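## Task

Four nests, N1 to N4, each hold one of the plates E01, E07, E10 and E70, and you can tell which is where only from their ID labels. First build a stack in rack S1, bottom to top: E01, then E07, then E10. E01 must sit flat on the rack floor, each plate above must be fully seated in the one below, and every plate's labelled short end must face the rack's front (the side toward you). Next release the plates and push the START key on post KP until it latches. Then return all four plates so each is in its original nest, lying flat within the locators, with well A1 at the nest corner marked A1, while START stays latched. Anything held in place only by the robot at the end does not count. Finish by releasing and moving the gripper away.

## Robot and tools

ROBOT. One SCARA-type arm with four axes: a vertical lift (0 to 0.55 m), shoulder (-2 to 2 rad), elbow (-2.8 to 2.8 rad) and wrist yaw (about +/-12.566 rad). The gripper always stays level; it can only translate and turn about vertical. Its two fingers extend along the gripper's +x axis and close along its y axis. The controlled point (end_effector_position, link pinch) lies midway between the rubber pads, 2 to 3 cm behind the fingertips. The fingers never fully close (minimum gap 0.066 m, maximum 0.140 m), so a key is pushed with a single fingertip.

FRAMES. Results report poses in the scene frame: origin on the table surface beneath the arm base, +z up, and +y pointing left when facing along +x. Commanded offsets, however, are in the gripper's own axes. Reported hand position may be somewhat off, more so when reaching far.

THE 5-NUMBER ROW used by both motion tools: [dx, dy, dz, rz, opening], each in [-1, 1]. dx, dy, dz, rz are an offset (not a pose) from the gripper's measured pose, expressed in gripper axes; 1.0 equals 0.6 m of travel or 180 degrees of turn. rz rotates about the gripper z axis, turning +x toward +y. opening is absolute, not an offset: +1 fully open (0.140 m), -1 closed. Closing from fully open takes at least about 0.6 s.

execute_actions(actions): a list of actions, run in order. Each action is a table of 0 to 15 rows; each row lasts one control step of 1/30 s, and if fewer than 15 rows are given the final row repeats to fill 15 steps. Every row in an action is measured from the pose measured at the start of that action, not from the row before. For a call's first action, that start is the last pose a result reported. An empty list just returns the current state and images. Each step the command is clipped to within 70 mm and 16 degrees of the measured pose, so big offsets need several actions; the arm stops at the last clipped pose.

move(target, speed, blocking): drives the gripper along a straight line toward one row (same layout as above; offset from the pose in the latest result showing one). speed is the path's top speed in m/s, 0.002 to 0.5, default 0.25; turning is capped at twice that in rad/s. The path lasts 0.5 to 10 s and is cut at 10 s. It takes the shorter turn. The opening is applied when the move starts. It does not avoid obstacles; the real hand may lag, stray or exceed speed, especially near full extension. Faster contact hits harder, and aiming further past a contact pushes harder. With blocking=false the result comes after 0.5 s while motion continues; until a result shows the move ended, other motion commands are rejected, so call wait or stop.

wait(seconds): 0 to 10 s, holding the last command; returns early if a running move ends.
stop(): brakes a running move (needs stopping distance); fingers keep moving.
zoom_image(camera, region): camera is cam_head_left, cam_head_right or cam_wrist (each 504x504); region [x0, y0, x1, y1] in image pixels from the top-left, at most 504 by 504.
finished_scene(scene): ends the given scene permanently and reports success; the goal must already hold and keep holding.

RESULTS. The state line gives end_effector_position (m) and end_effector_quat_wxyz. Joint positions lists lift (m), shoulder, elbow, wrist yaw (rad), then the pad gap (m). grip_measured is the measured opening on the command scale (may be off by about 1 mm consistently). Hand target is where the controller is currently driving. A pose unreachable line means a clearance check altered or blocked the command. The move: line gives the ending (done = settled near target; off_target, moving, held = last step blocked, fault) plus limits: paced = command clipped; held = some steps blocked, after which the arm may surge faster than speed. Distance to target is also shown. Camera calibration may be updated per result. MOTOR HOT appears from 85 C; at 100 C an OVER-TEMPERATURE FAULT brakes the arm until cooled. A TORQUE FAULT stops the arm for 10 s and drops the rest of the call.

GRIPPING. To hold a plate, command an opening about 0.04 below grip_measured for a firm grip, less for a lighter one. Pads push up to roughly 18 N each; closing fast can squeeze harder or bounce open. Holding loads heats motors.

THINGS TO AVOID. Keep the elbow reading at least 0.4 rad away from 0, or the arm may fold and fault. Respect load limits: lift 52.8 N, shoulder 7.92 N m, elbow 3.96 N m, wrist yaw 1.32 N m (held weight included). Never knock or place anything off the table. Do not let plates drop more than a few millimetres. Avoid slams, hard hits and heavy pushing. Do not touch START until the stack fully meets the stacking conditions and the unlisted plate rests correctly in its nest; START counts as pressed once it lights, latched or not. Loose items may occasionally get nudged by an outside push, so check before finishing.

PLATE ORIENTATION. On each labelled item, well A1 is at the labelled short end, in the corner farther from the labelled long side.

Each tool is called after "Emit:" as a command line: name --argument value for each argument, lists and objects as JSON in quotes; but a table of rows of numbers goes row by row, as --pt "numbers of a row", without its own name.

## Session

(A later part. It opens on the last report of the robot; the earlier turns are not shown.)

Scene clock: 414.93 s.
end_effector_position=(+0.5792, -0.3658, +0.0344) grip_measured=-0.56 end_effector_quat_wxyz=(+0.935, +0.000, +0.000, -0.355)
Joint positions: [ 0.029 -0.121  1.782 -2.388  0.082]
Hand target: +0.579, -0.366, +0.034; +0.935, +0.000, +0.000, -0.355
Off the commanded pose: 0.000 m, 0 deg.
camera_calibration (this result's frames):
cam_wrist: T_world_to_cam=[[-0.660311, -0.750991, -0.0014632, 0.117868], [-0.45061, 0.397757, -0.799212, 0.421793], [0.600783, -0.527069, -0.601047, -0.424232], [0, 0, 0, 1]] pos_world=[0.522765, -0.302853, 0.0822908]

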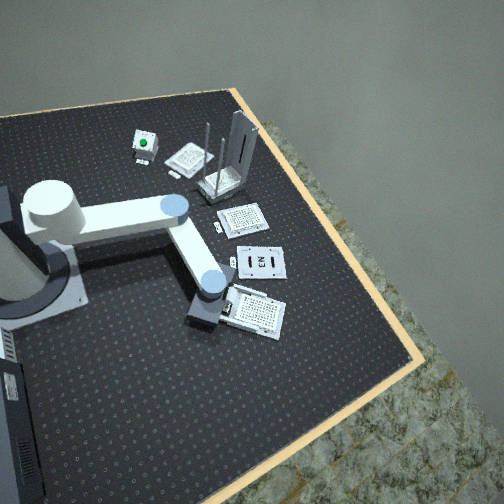

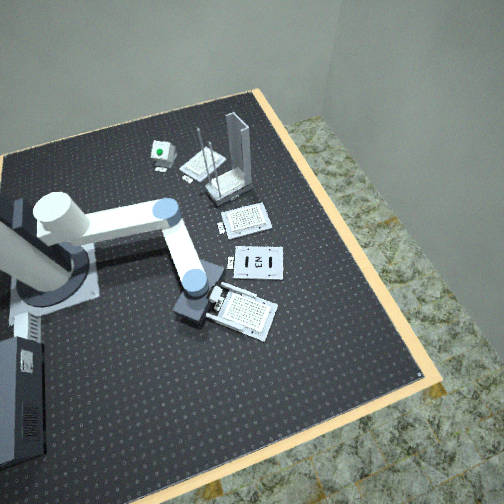

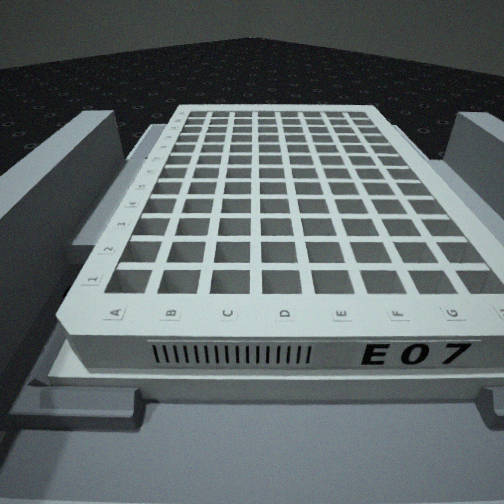

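Emit:
move --target '[0, 0, 0.05, 0, -0.62]' --speed 0.2

Emit:
move --target '[-0.28243, 0.52012, 0.451, 0.3043, -0.62]' --speed 0.45

Emit:
move --target '[0.0975, 0.2237, -0.0283, 0, -0.62]' --speed 0.3

Emit:
zoom_image --camera "cam_wrist" --region '[0, 340, 200, 480]'

Scene clock: 423.37 s.
end_effector_position=(+0.5792, -0.3657, +0.0644) grip_measured=-0.56 end_effector_quat_wxyz=(+0.935, +0.000, +0.000, -0.355)
Joint positions: [ 0.059 -0.121  1.782 -2.388  0.082]
Hand target: +0.579, -0.366, +0.064; +0.935, +0.000, +0.000, -0.355
Off the commanded pose: 0.000 m, 0 deg.
move: done
camera_calibration (this result's frames):
cam_wrist: T_world_to_cam=[[-0.660287, -0.751012, -0.0014632, 0.117901], [-0.450622, 0.397743, -0.799212, 0.445811], [0.6008, -0.52705, -0.601047, -0.40618], [0, 0, 0, 1]] pos_world=[0.522773, -0.30285, 0.112337]

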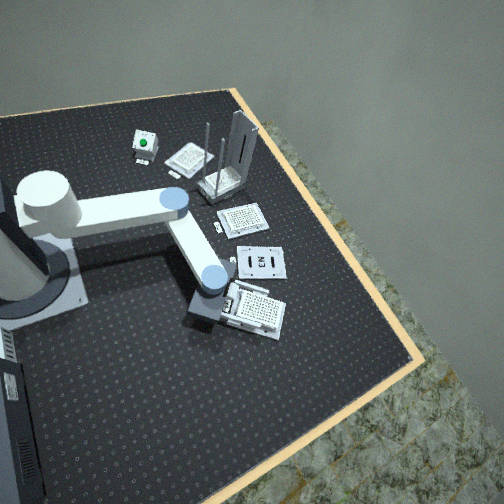

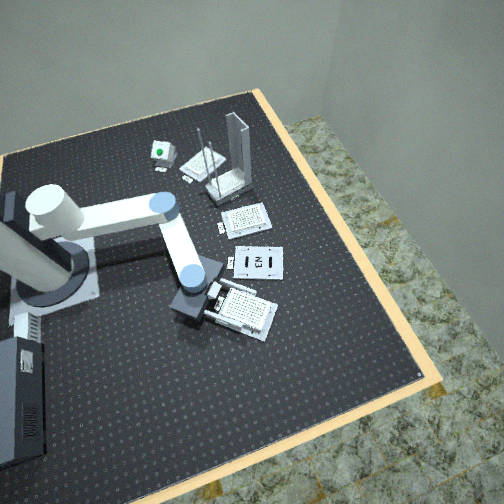

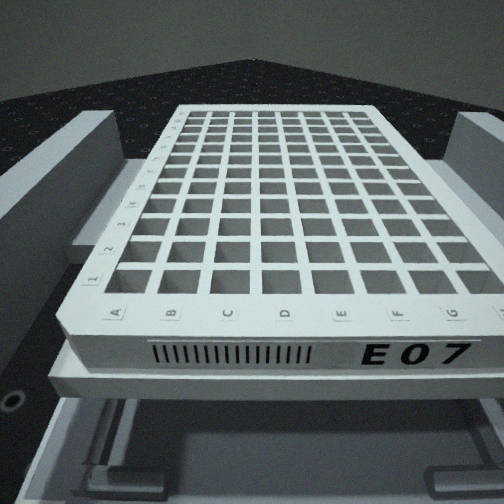

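Scene clock: 424.93 s.
end_effector_position=(+0.6598, -0.0198, +0.3351) grip_measured=-0.56 end_effector_quat_wxyz=(+0.993, +0.000, +0.000, +0.115)
Joint positions: [ 0.33   0.599  1.482 -1.851  0.082]
Hand target: +0.660, -0.020, +0.335; +0.993, +0.000, +0.000, +0.114
Off the commanded pose: 0.000 m, 0 deg.
move: done
camera_calibration (this result's frames):
cam_wrist: T_world_to_cam=[[0.233286, -0.972407, -0.0014632, -0.16263], [-0.584736, -0.139079, -0.799212, 0.638664], [0.776956, 0.187301, -0.601047, -0.211642], [0, 0, 0, 1]] pos_world=[0.575826, -0.0296766, 0.382984]

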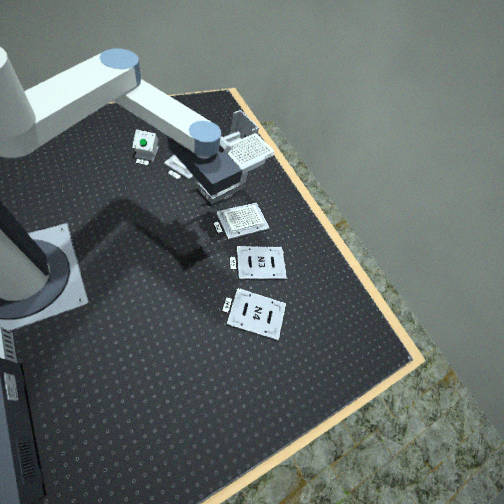

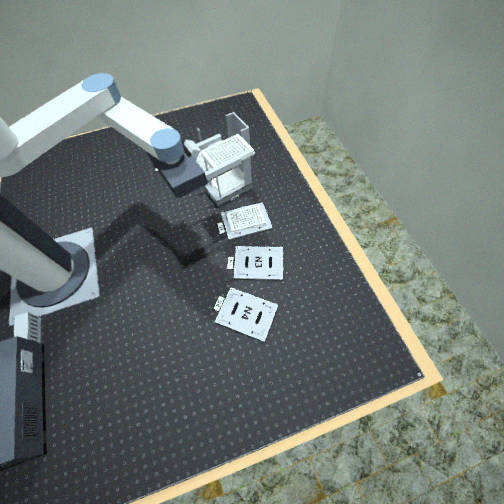

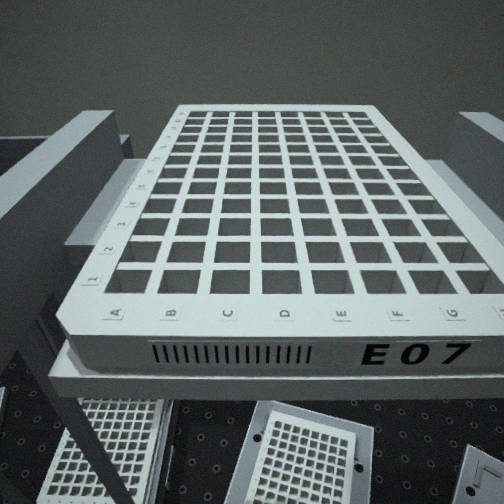

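Scene clock: 425.87 s.
end_effector_position=(+0.6861, +0.1244, +0.3181) grip_measured=-0.56 end_effector_quat_wxyz=(+0.993, +0.000, +0.000, +0.115)
Joint positions: [ 0.313  0.909  1.668 -2.346  0.082]
Hand target: +0.686, +0.124, +0.318; +0.993, +0.000, +0.000, +0.115
Off the commanded pose: 0.000 m, 0 deg.
move: done
camera_calibration (this result's frames):
cam_wrist: T_world_to_cam=[[0.233886, -0.972263, -0.0014632, -0.0290197], [-0.584651, -0.13944, -0.799212, 0.660463], [0.77684, 0.18778, -0.601047, -0.269272], [0, 0, 0, 1]] pos_world=[0.602108, 0.114444, 0.365963]

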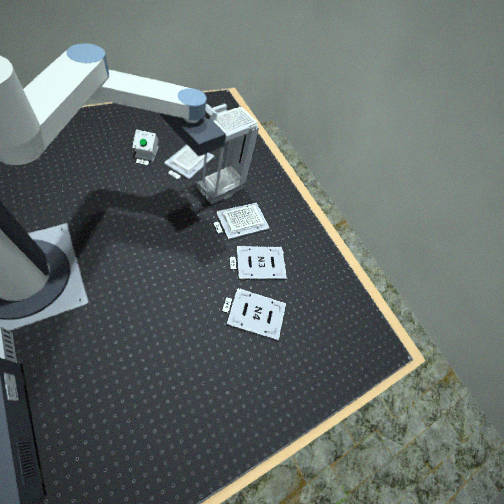

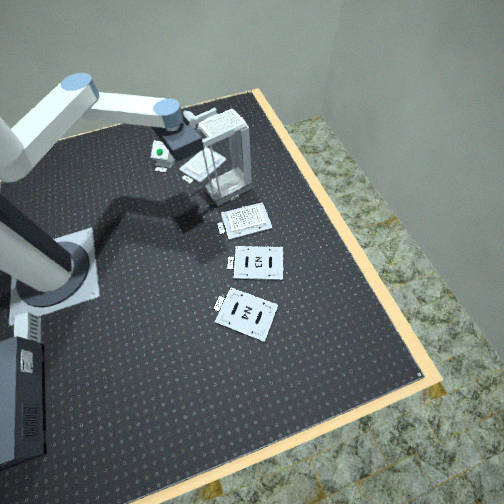

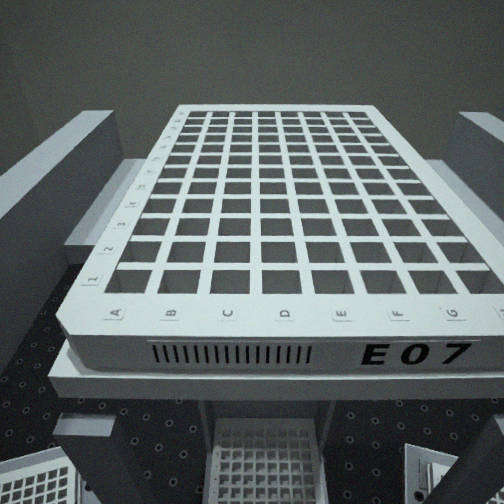

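Region (0, 340, 200, 480) of cam_wrist's 504x504 image, scaled by 2.520, with more detail than that image has; it fills the top 353 rows of this view, and the rest is white.

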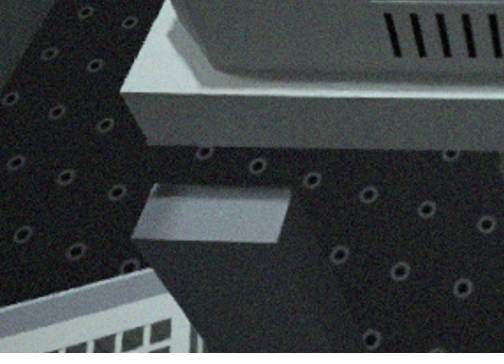

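Emit:
execute_actions --actions '[[[0.0006,-0.00075,-0.003,-0.0004,-0.62]]]'

Emit:
move --target '[0, 0, -0.02, 0, -0.62]' --speed 0.02

Scene clock: 430.30 s.
end_effector_position=(+0.6865, +0.1241, +0.3162) grip_measured=-0.56 end_effector_quat_wxyz=(+0.993, +0.000, +0.000, +0.115)
Joint positions: [ 0.311  0.908  1.669 -2.347  0.082]
Hand target: +0.687, +0.124, +0.316; +0.993, +0.000, +0.000, +0.114
Off the commanded pose: 0.000 m, 0 deg.
camera_calibration (this result's frames):
cam_wrist: T_world_to_cam=[[0.232924, -0.972494, -0.0014632, -0.0287245], [-0.584788, -0.138862, -0.799212, 0.659192], [0.777026, 0.187012, -0.601047, -0.270696], [0, 0, 0, 1]] pos_world=[0.602516, 0.114225, 0.364092]

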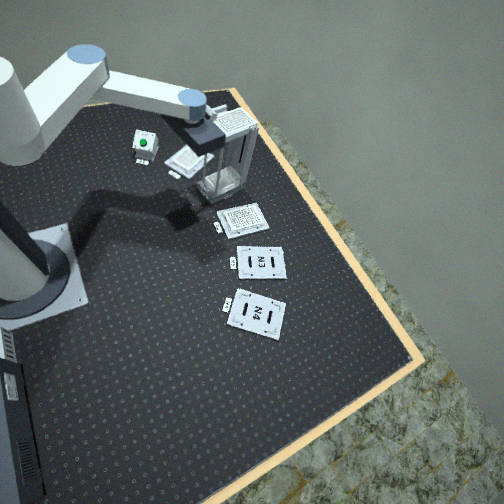

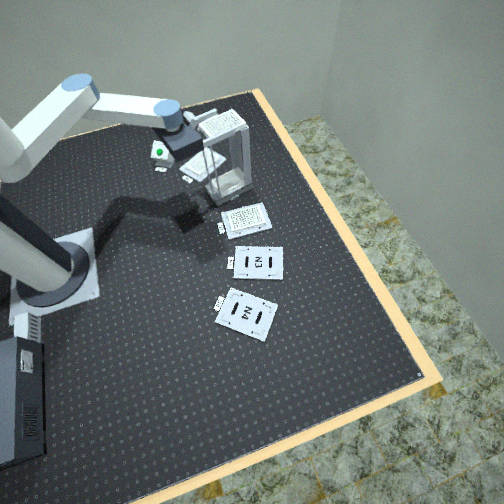

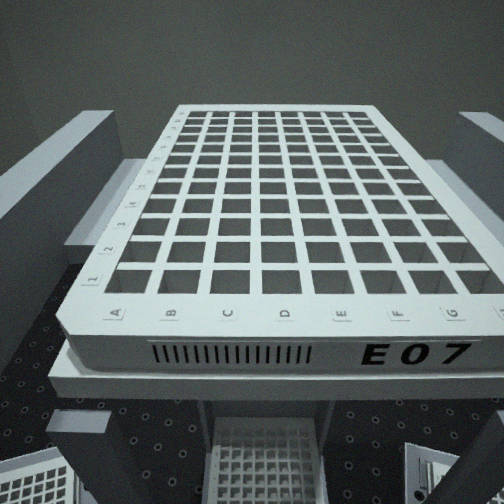

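Scene clock: 431.13 s.
end_effector_position=(+0.6865, +0.1240, +0.3041) grip_measured=-0.56 end_effector_quat_wxyz=(+0.993, +0.000, +0.000, +0.114)
Joint positions: [ 0.299  0.908  1.669 -2.347  0.082]
Hand target: +0.686, +0.124, +0.304; +0.993, +0.000, +0.000, +0.115
Off the commanded pose: 0.000 m, 0 deg.
move: done
camera_calibration (this result's frames):
cam_wrist: T_world_to_cam=[[0.232761, -0.972533, -0.0014632, -0.0286764], [-0.584812, -0.138763, -0.799212, 0.649546], [0.777057, 0.186881, -0.601047, -0.277922], [0, 0, 0, 1]] pos_world=[0.602498, 0.114183, 0.352039]

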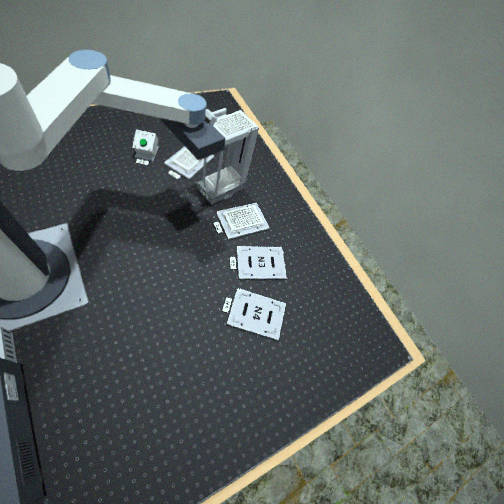

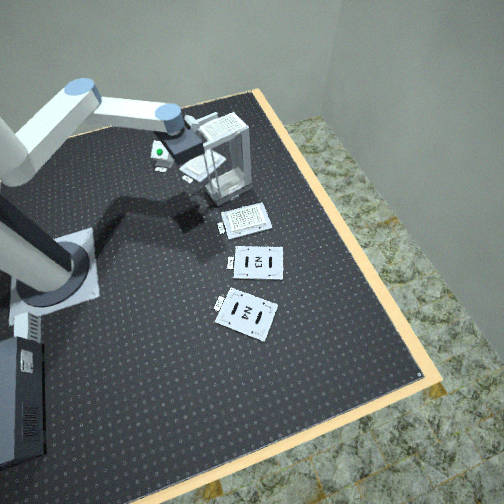

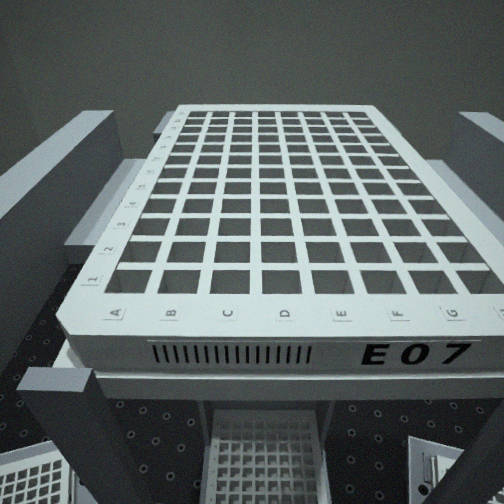

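Emit:
move --target '[0, 0, -0.3668, 0, -0.62]' --speed 0.25

Emit:
move --target '[0, 0, -0.0117, 0, -0.62]' --speed 0.012

Emit:
zoom_image --camera "cam_wrist" --region '[60, 300, 504, 504]'

Scene clock: 435.63 s.
end_effector_position=(+0.6864, +0.1240, +0.0840) grip_measured=-0.56 end_effector_quat_wxyz=(+0.993, +0.000, +0.000, +0.114)
Joint positions: [ 0.079  0.908  1.669 -2.347  0.082]
Hand target: +0.686, +0.124, +0.084; +0.993, +0.000, +0.000, +0.114
Off the commanded pose: 0.000 m, 0 deg.
move: done
camera_calibration (this result's frames):
cam_wrist: T_world_to_cam=[[0.2327, -0.972548, -0.0014632, -0.0289754], [-0.58482, -0.138726, -0.799212, 0.473594], [0.777069, 0.186832, -0.601047, -0.410238], [0, 0, 0, 1]] pos_world=[0.602493, 0.114166, 0.131887]

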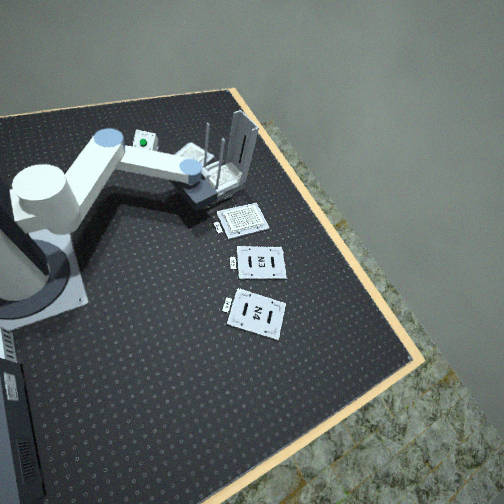

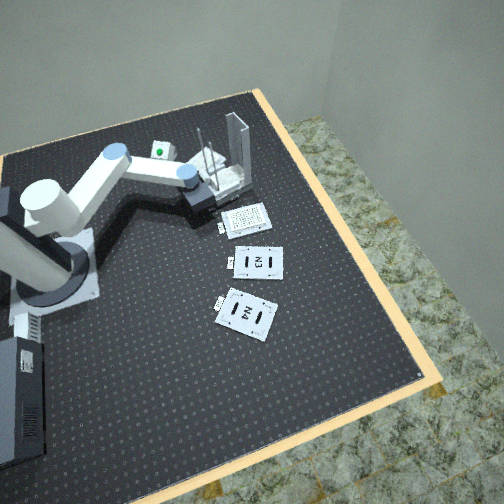

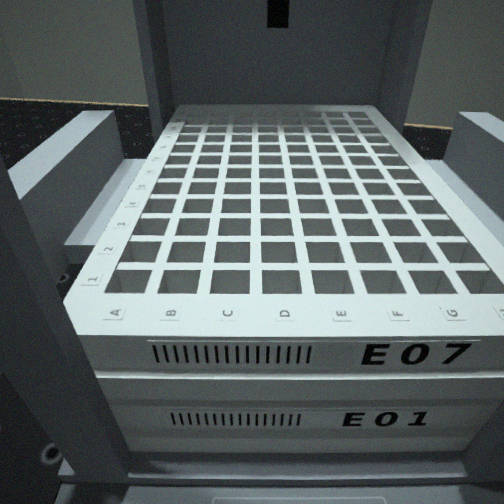

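Scene clock: 436.43 s.
end_effector_position=(+0.6864, +0.1240, +0.0771) grip_measured=-0.56 end_effector_quat_wxyz=(+0.993, +0.000, +0.000, +0.114)
Joint positions: [ 0.072  0.908  1.669 -2.347  0.082]
Hand target: +0.686, +0.124, +0.077; +0.993, +0.000, +0.000, +0.114
Off the commanded pose: 0.000 m, 0 deg.
move: done
camera_calibration (this result's frames):
cam_wrist: T_world_to_cam=[[0.232703, -0.972547, -0.0014632, -0.0289891], [-0.58482, -0.138729, -0.799212, 0.468099], [0.777068, 0.186835, -0.601047, -0.414367], [0, 0, 0, 1]] pos_world=[0.602491, 0.114164, 0.125014]

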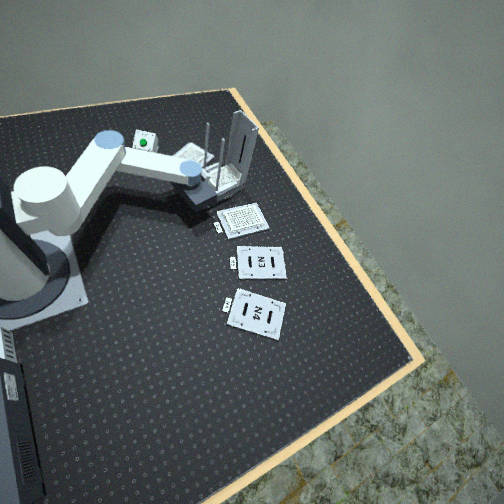

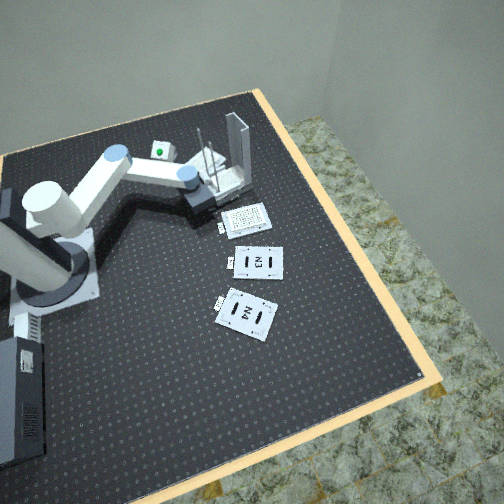

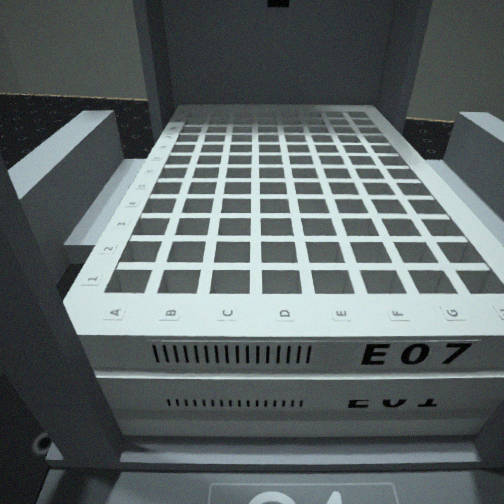

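Region (60, 300, 504, 504) of cam_wrist's 504x504 image, scaled by 1.135, with more detail than that image has; it fills the top 232 rows of this view, and the rest is white.

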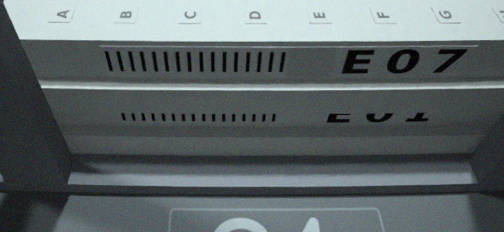

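Emit:
move --target '[0, 0, -0.002, 0, -0.62]' --speed 0.008

Scene clock: 439.27 s.
end_effector_position=(+0.6864, +0.1240, +0.0768) grip_measured=-0.56 end_effector_quat_wxyz=(+0.993, +0.000, +0.000, +0.114)
Joint positions: [ 0.072  0.908  1.669 -2.347  0.082]
Hand target: +0.686, +0.124, +0.076; +0.993, +0.000, +0.000, +0.114
Off the commanded pose: 0.001 m, 0 deg.
move: done
camera_calibration (this result's frames):
cam_wrist: T_world_to_cam=[[0.232725, -0.972541, -0.0014632, -0.0290016], [-0.584817, -0.138742, -0.799212, 0.467854], [0.777064, 0.186853, -0.601047, -0.414524], [0, 0, 0, 1]] pos_world=[0.60247, 0.114161, 0.124723]

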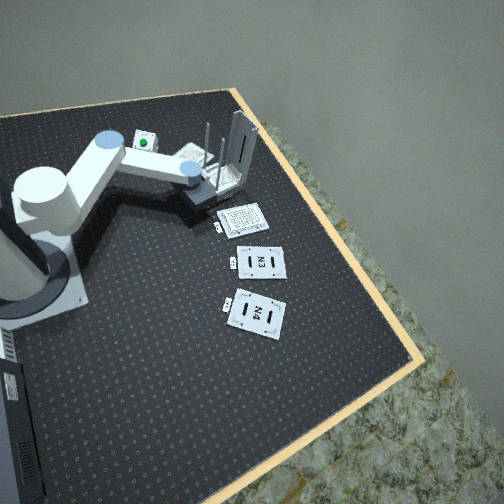

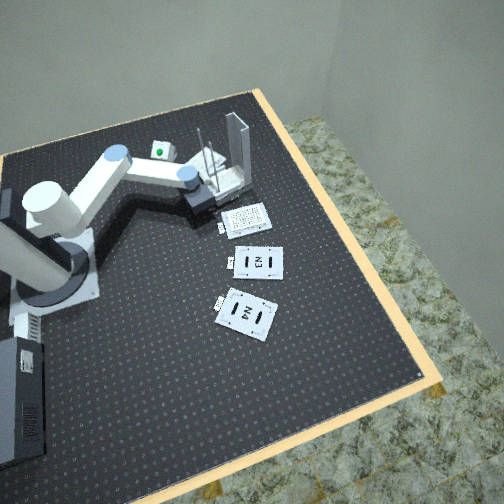

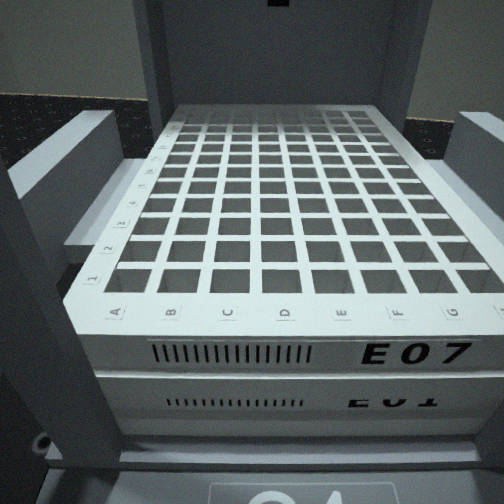

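Emit:
execute_actions --actions '[[[0,0,0.001,0,0.05]]]'

Emit:
move --target '[-0.16, 0, 0.0, 0, 0.05]' --speed 0.3

Emit:
zoom_image --camera "cam_wrist" --region '[130, 60, 430, 260]'

Scene clock: 450.37 s.
end_effector_position=(+0.6864, +0.1240, +0.0775) grip_measured=+0.05 end_effector_quat_wxyz=(+0.993, +0.000, +0.000, +0.114)
Joint positions: [ 0.072  0.908  1.669 -2.347  0.105]
Hand target: +0.686, +0.124, +0.077; +0.993, +0.000, +0.000, +0.114
Off the commanded pose: 0.000 m, 0 deg.
camera_calibration (this result's frames):
cam_wrist: T_world_to_cam=[[0.232733, -0.972539, -0.0014632, -0.0290044], [-0.584815, -0.138747, -0.799212, 0.468381], [0.777062, 0.186859, -0.601047, -0.414129], [0, 0, 0, 1]] pos_world=[0.602471, 0.114162, 0.125382]

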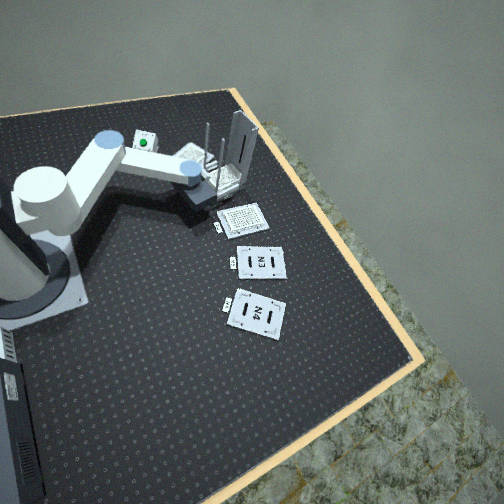

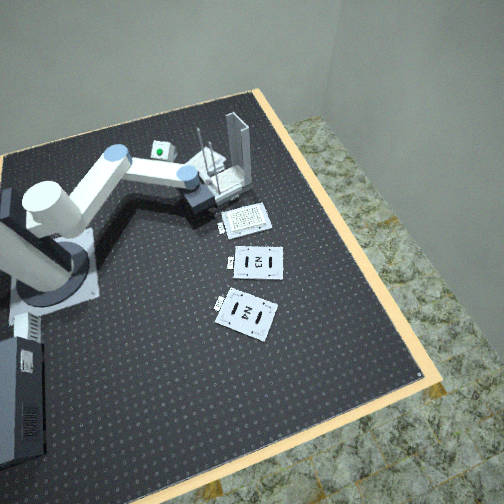

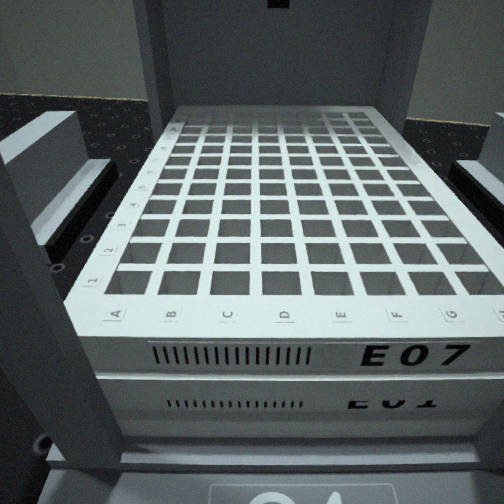

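Scene clock: 451.17 s.
end_effector_position=(+0.5929, +0.1021, +0.0775) grip_measured=+0.05 end_effector_quat_wxyz=(+0.993, +0.000, +0.000, +0.114)
Joint positions: [ 0.072  1.113  1.175 -2.059  0.105]
Hand target: +0.593, +0.102, +0.077; +0.993, +0.000, +0.000, +0.114
Off the commanded pose: 0.000 m, 0 deg.
move: done
camera_calibration (this result's frames):
cam_wrist: T_world_to_cam=[[0.23242, -0.972614, -0.0014632, -0.0283533], [-0.58486, -0.138558, -0.799212, 0.410638], [0.777123, 0.186609, -0.601047, -0.337361], [0, 0, 0, 1]] pos_world=[0.508927, 0.0922752, 0.125375]

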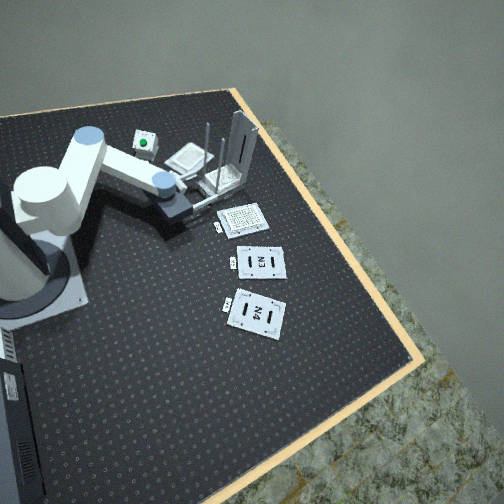

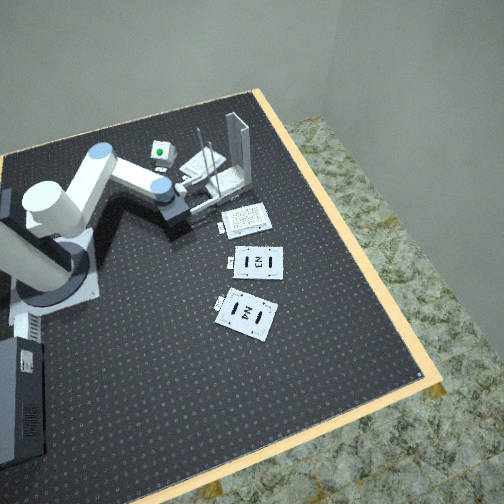

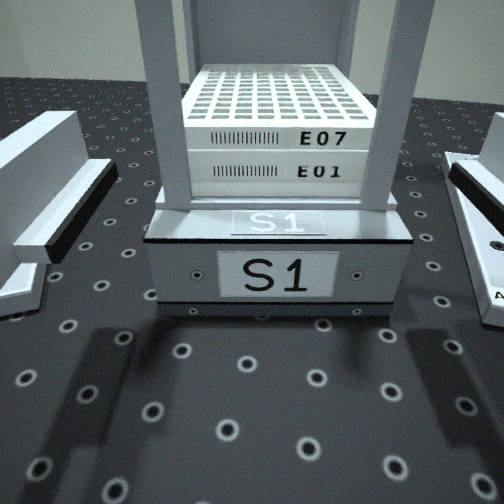

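Region (130, 60, 430, 260) of cam_wrist's 504x504 image, scaled by 1.680, with more detail than that image has.

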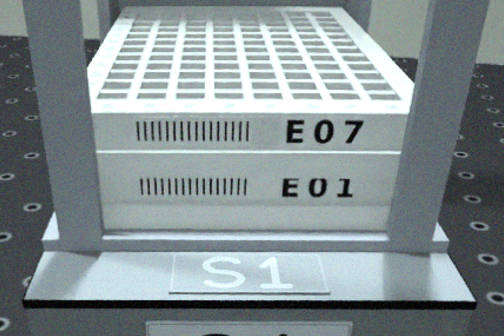

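Emit:
move --target '[-0.0394, -0.2242, 0.0, -0.0929, 0.05]' --speed 0.3

Emit:
move --target '[0.1467, 0, -0.0208, 0, 0.05]' --speed 0.3

Scene clock: 458.13 s.
end_effector_position=(+0.6004, -0.0343, +0.0775) grip_measured=+0.05 end_effector_quat_wxyz=(+1.000, +0.000, +0.000, -0.032)
Joint positions: [ 0.072  0.785  1.16  -2.008  0.105]
Hand target: +0.600, -0.034, +0.077; +1.000, +0.000, +0.000, -0.031
Off the commanded pose: 0.000 m, 0 deg.
move: done
camera_calibration (this result's frames):
cam_wrist: T_world_to_cam=[[-0.0575547, -0.998341, -0.0014632, 0.0104197], [-0.599984, 0.0357606, -0.799212, 0.411209], [0.797939, -0.0451205, -0.601047, -0.338215], [0, 0, 0, 1]] pos_world=[0.517193, -0.019563, 0.125375]

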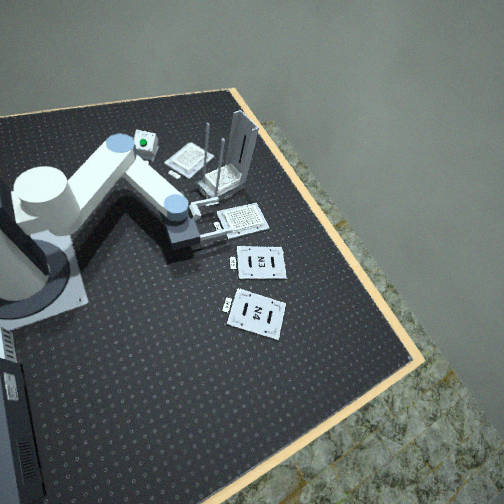

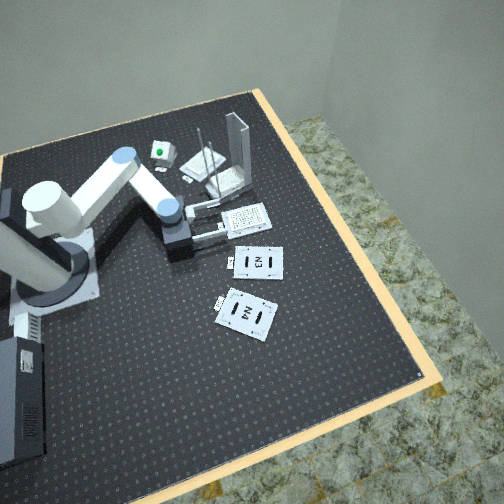

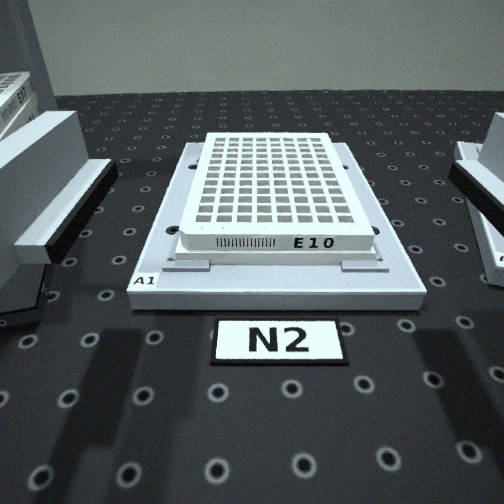

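Scene clock: 458.93 s.
end_effector_position=(+0.6883, -0.0398, +0.0650) grip_measured=+0.05 end_effector_quat_wxyz=(+1.000, +0.000, +0.000, -0.031)
Joint positions: [ 0.06   0.611  1.605 -2.279  0.105]
Hand target: +0.688, -0.040, +0.065; +1.000, +0.000, +0.000, -0.032
Off the commanded pose: 0.000 m, 0 deg.
move: done
camera_calibration (this result's frames):
cam_wrist: T_world_to_cam=[[-0.0572422, -0.998359, -0.0014632, 0.00975703], [-0.599995, 0.0355728, -0.799212, 0.454178], [0.797953, -0.0448707, -0.601047, -0.416106], [0, 0, 0, 1]] pos_world=[0.605096, -0.0250863, 0.1129]

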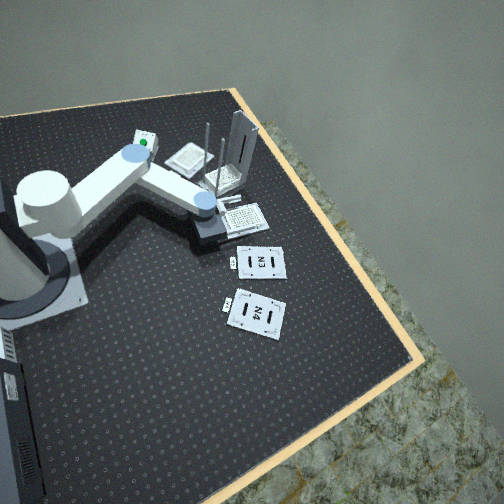

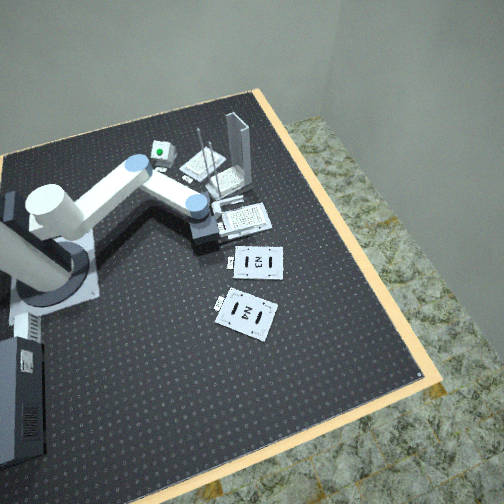

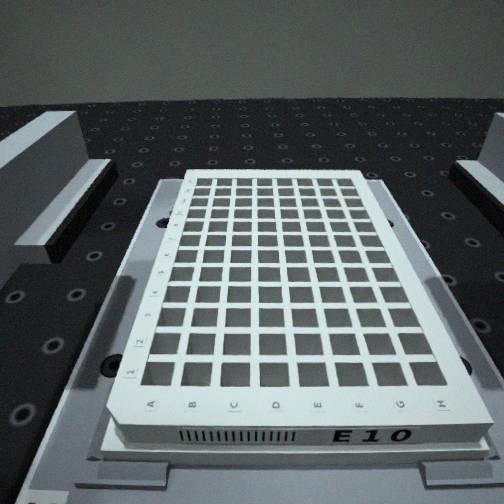

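Emit:
move --target '[0.0035, 0, -0.051, 0, 0.05]' --speed 0.1

Emit:
zoom_image --camera "cam_wrist" --region '[0, 290, 252, 460]'

Emit:
zoom_image --camera "cam_wrist" --region '[130, 80, 430, 180]'

Scene clock: 464.27 s.
end_effector_position=(+0.6904, -0.0399, +0.0343) grip_measured=+0.05 end_effector_quat_wxyz=(+1.000, +0.000, +0.000, -0.031)
Joint positions: [ 0.029  0.607  1.616 -2.285  0.105]
Hand target: +0.690, -0.040, +0.034; +1.000, +0.000, +0.000, -0.031
Off the commanded pose: 0.000 m, 0 deg.
move: done
camera_calibration (this result's frames):
cam_wrist: T_world_to_cam=[[-0.0569696, -0.998375, -0.0014632, 0.00958011], [-0.600005, 0.035409, -0.799212, 0.430919], [0.797965, -0.0446529, -0.601047, -0.436188], [0, 0, 0, 1]] pos_world=[0.607162, -0.0251709, 0.0822406]

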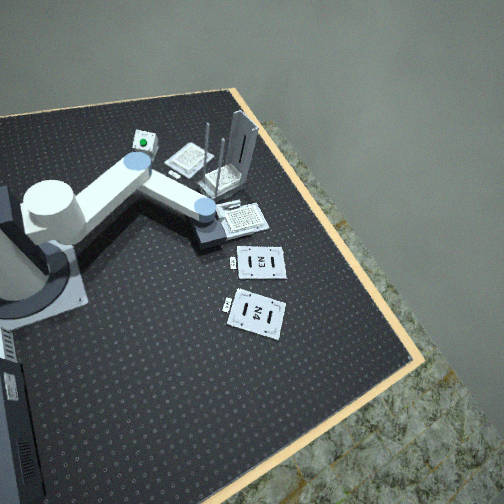

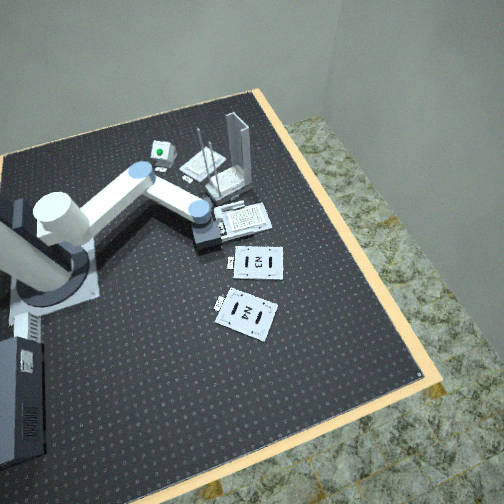

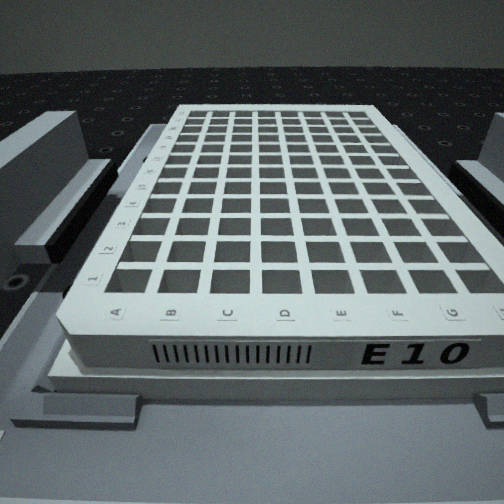

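Region (0, 290, 252, 460) of cam_wrist's 504x504 image, scaled by 2.000, with more detail than that image has; it fills the top 340 rows of this view, and the rest is white.

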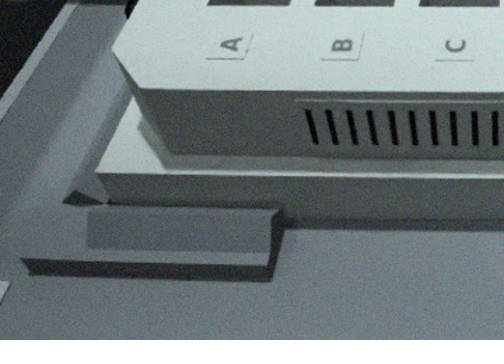

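Region (130, 80, 430, 180) of cam_wrist's 504x504 image, scaled by 1.680, with more detail than that image has.

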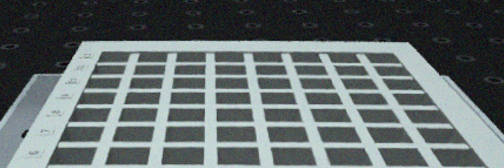

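Emit:
execute_actions --actions '[[[0,0,0,0,-0.4]], [[0,0,0,0,-0.5],[0,0,0,0,-0.5],[0,0,0,0,-0.5],[0,0,0,0,-0.5],[0,0,0,0,-0.5],[0,0,0,0,-0.62]]]'

Emit:
zoom_image --camera "cam_wrist" --region '[0, 290, 252, 460]'

Emit:
zoom_image --camera "cam_wrist" --region '[130, 80, 430, 180]'

Scene clock: 467.73 s.
end_effector_position=(+0.6904, -0.0399, +0.0343) grip_measured=-0.56 end_effector_quat_wxyz=(+1.000, +0.000, +0.000, -0.031)
Joint positions: [ 0.029  0.607  1.616 -2.285  0.082]
Hand target: +0.690, -0.040, +0.034; +1.000, +0.000, +0.000, -0.031
Off the commanded pose: 0.000 m, 0 deg.
camera_calibration (this result's frames):
cam_wrist: T_world_to_cam=[[-0.0569698, -0.998375, -0.0014632, 0.00958639], [-0.600005, 0.0354091, -0.799212, 0.430921], [0.797965, -0.044653, -0.601047, -0.436188], [0, 0, 0, 1]] pos_world=[0.607164, -0.0251649, 0.0822416]

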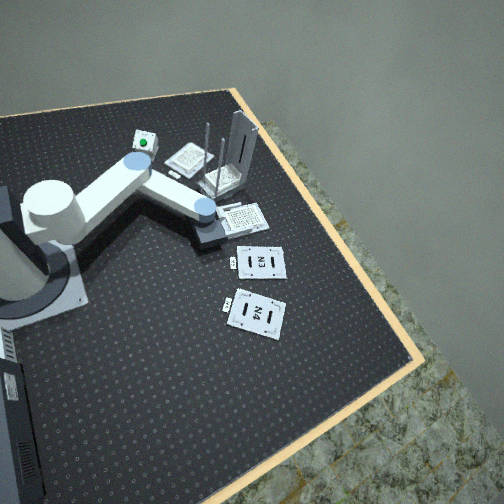

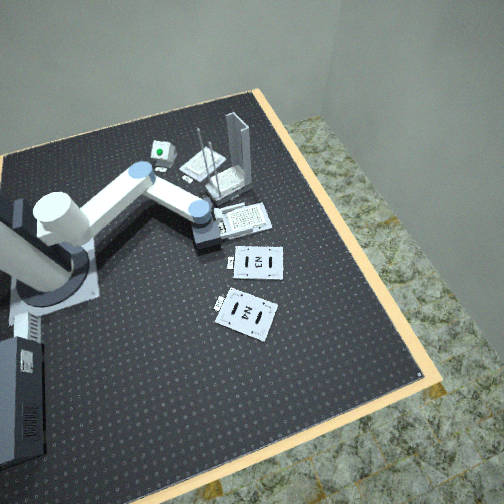

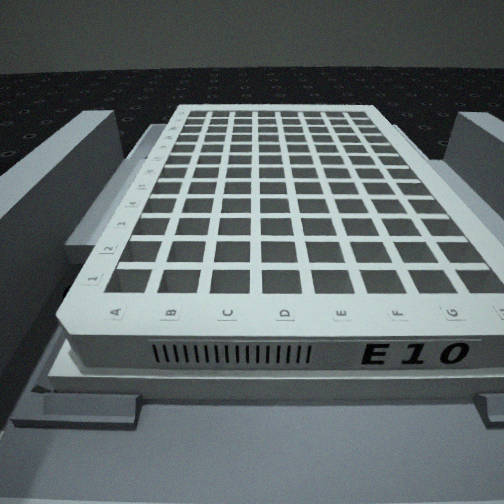

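Region (0, 290, 252, 460) of cam_wrist's 504x504 image, scaled by 2.000, with more detail than that image has; it fills the top 340 rows of this view, and the rest is white.

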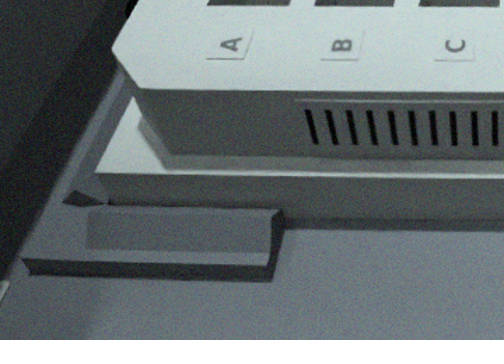

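Region (130, 80, 430, 180) of cam_wrist's 504x504 image, scaled by 1.680, with more detail than that image has.

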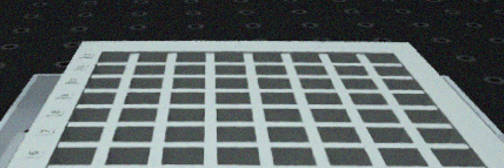

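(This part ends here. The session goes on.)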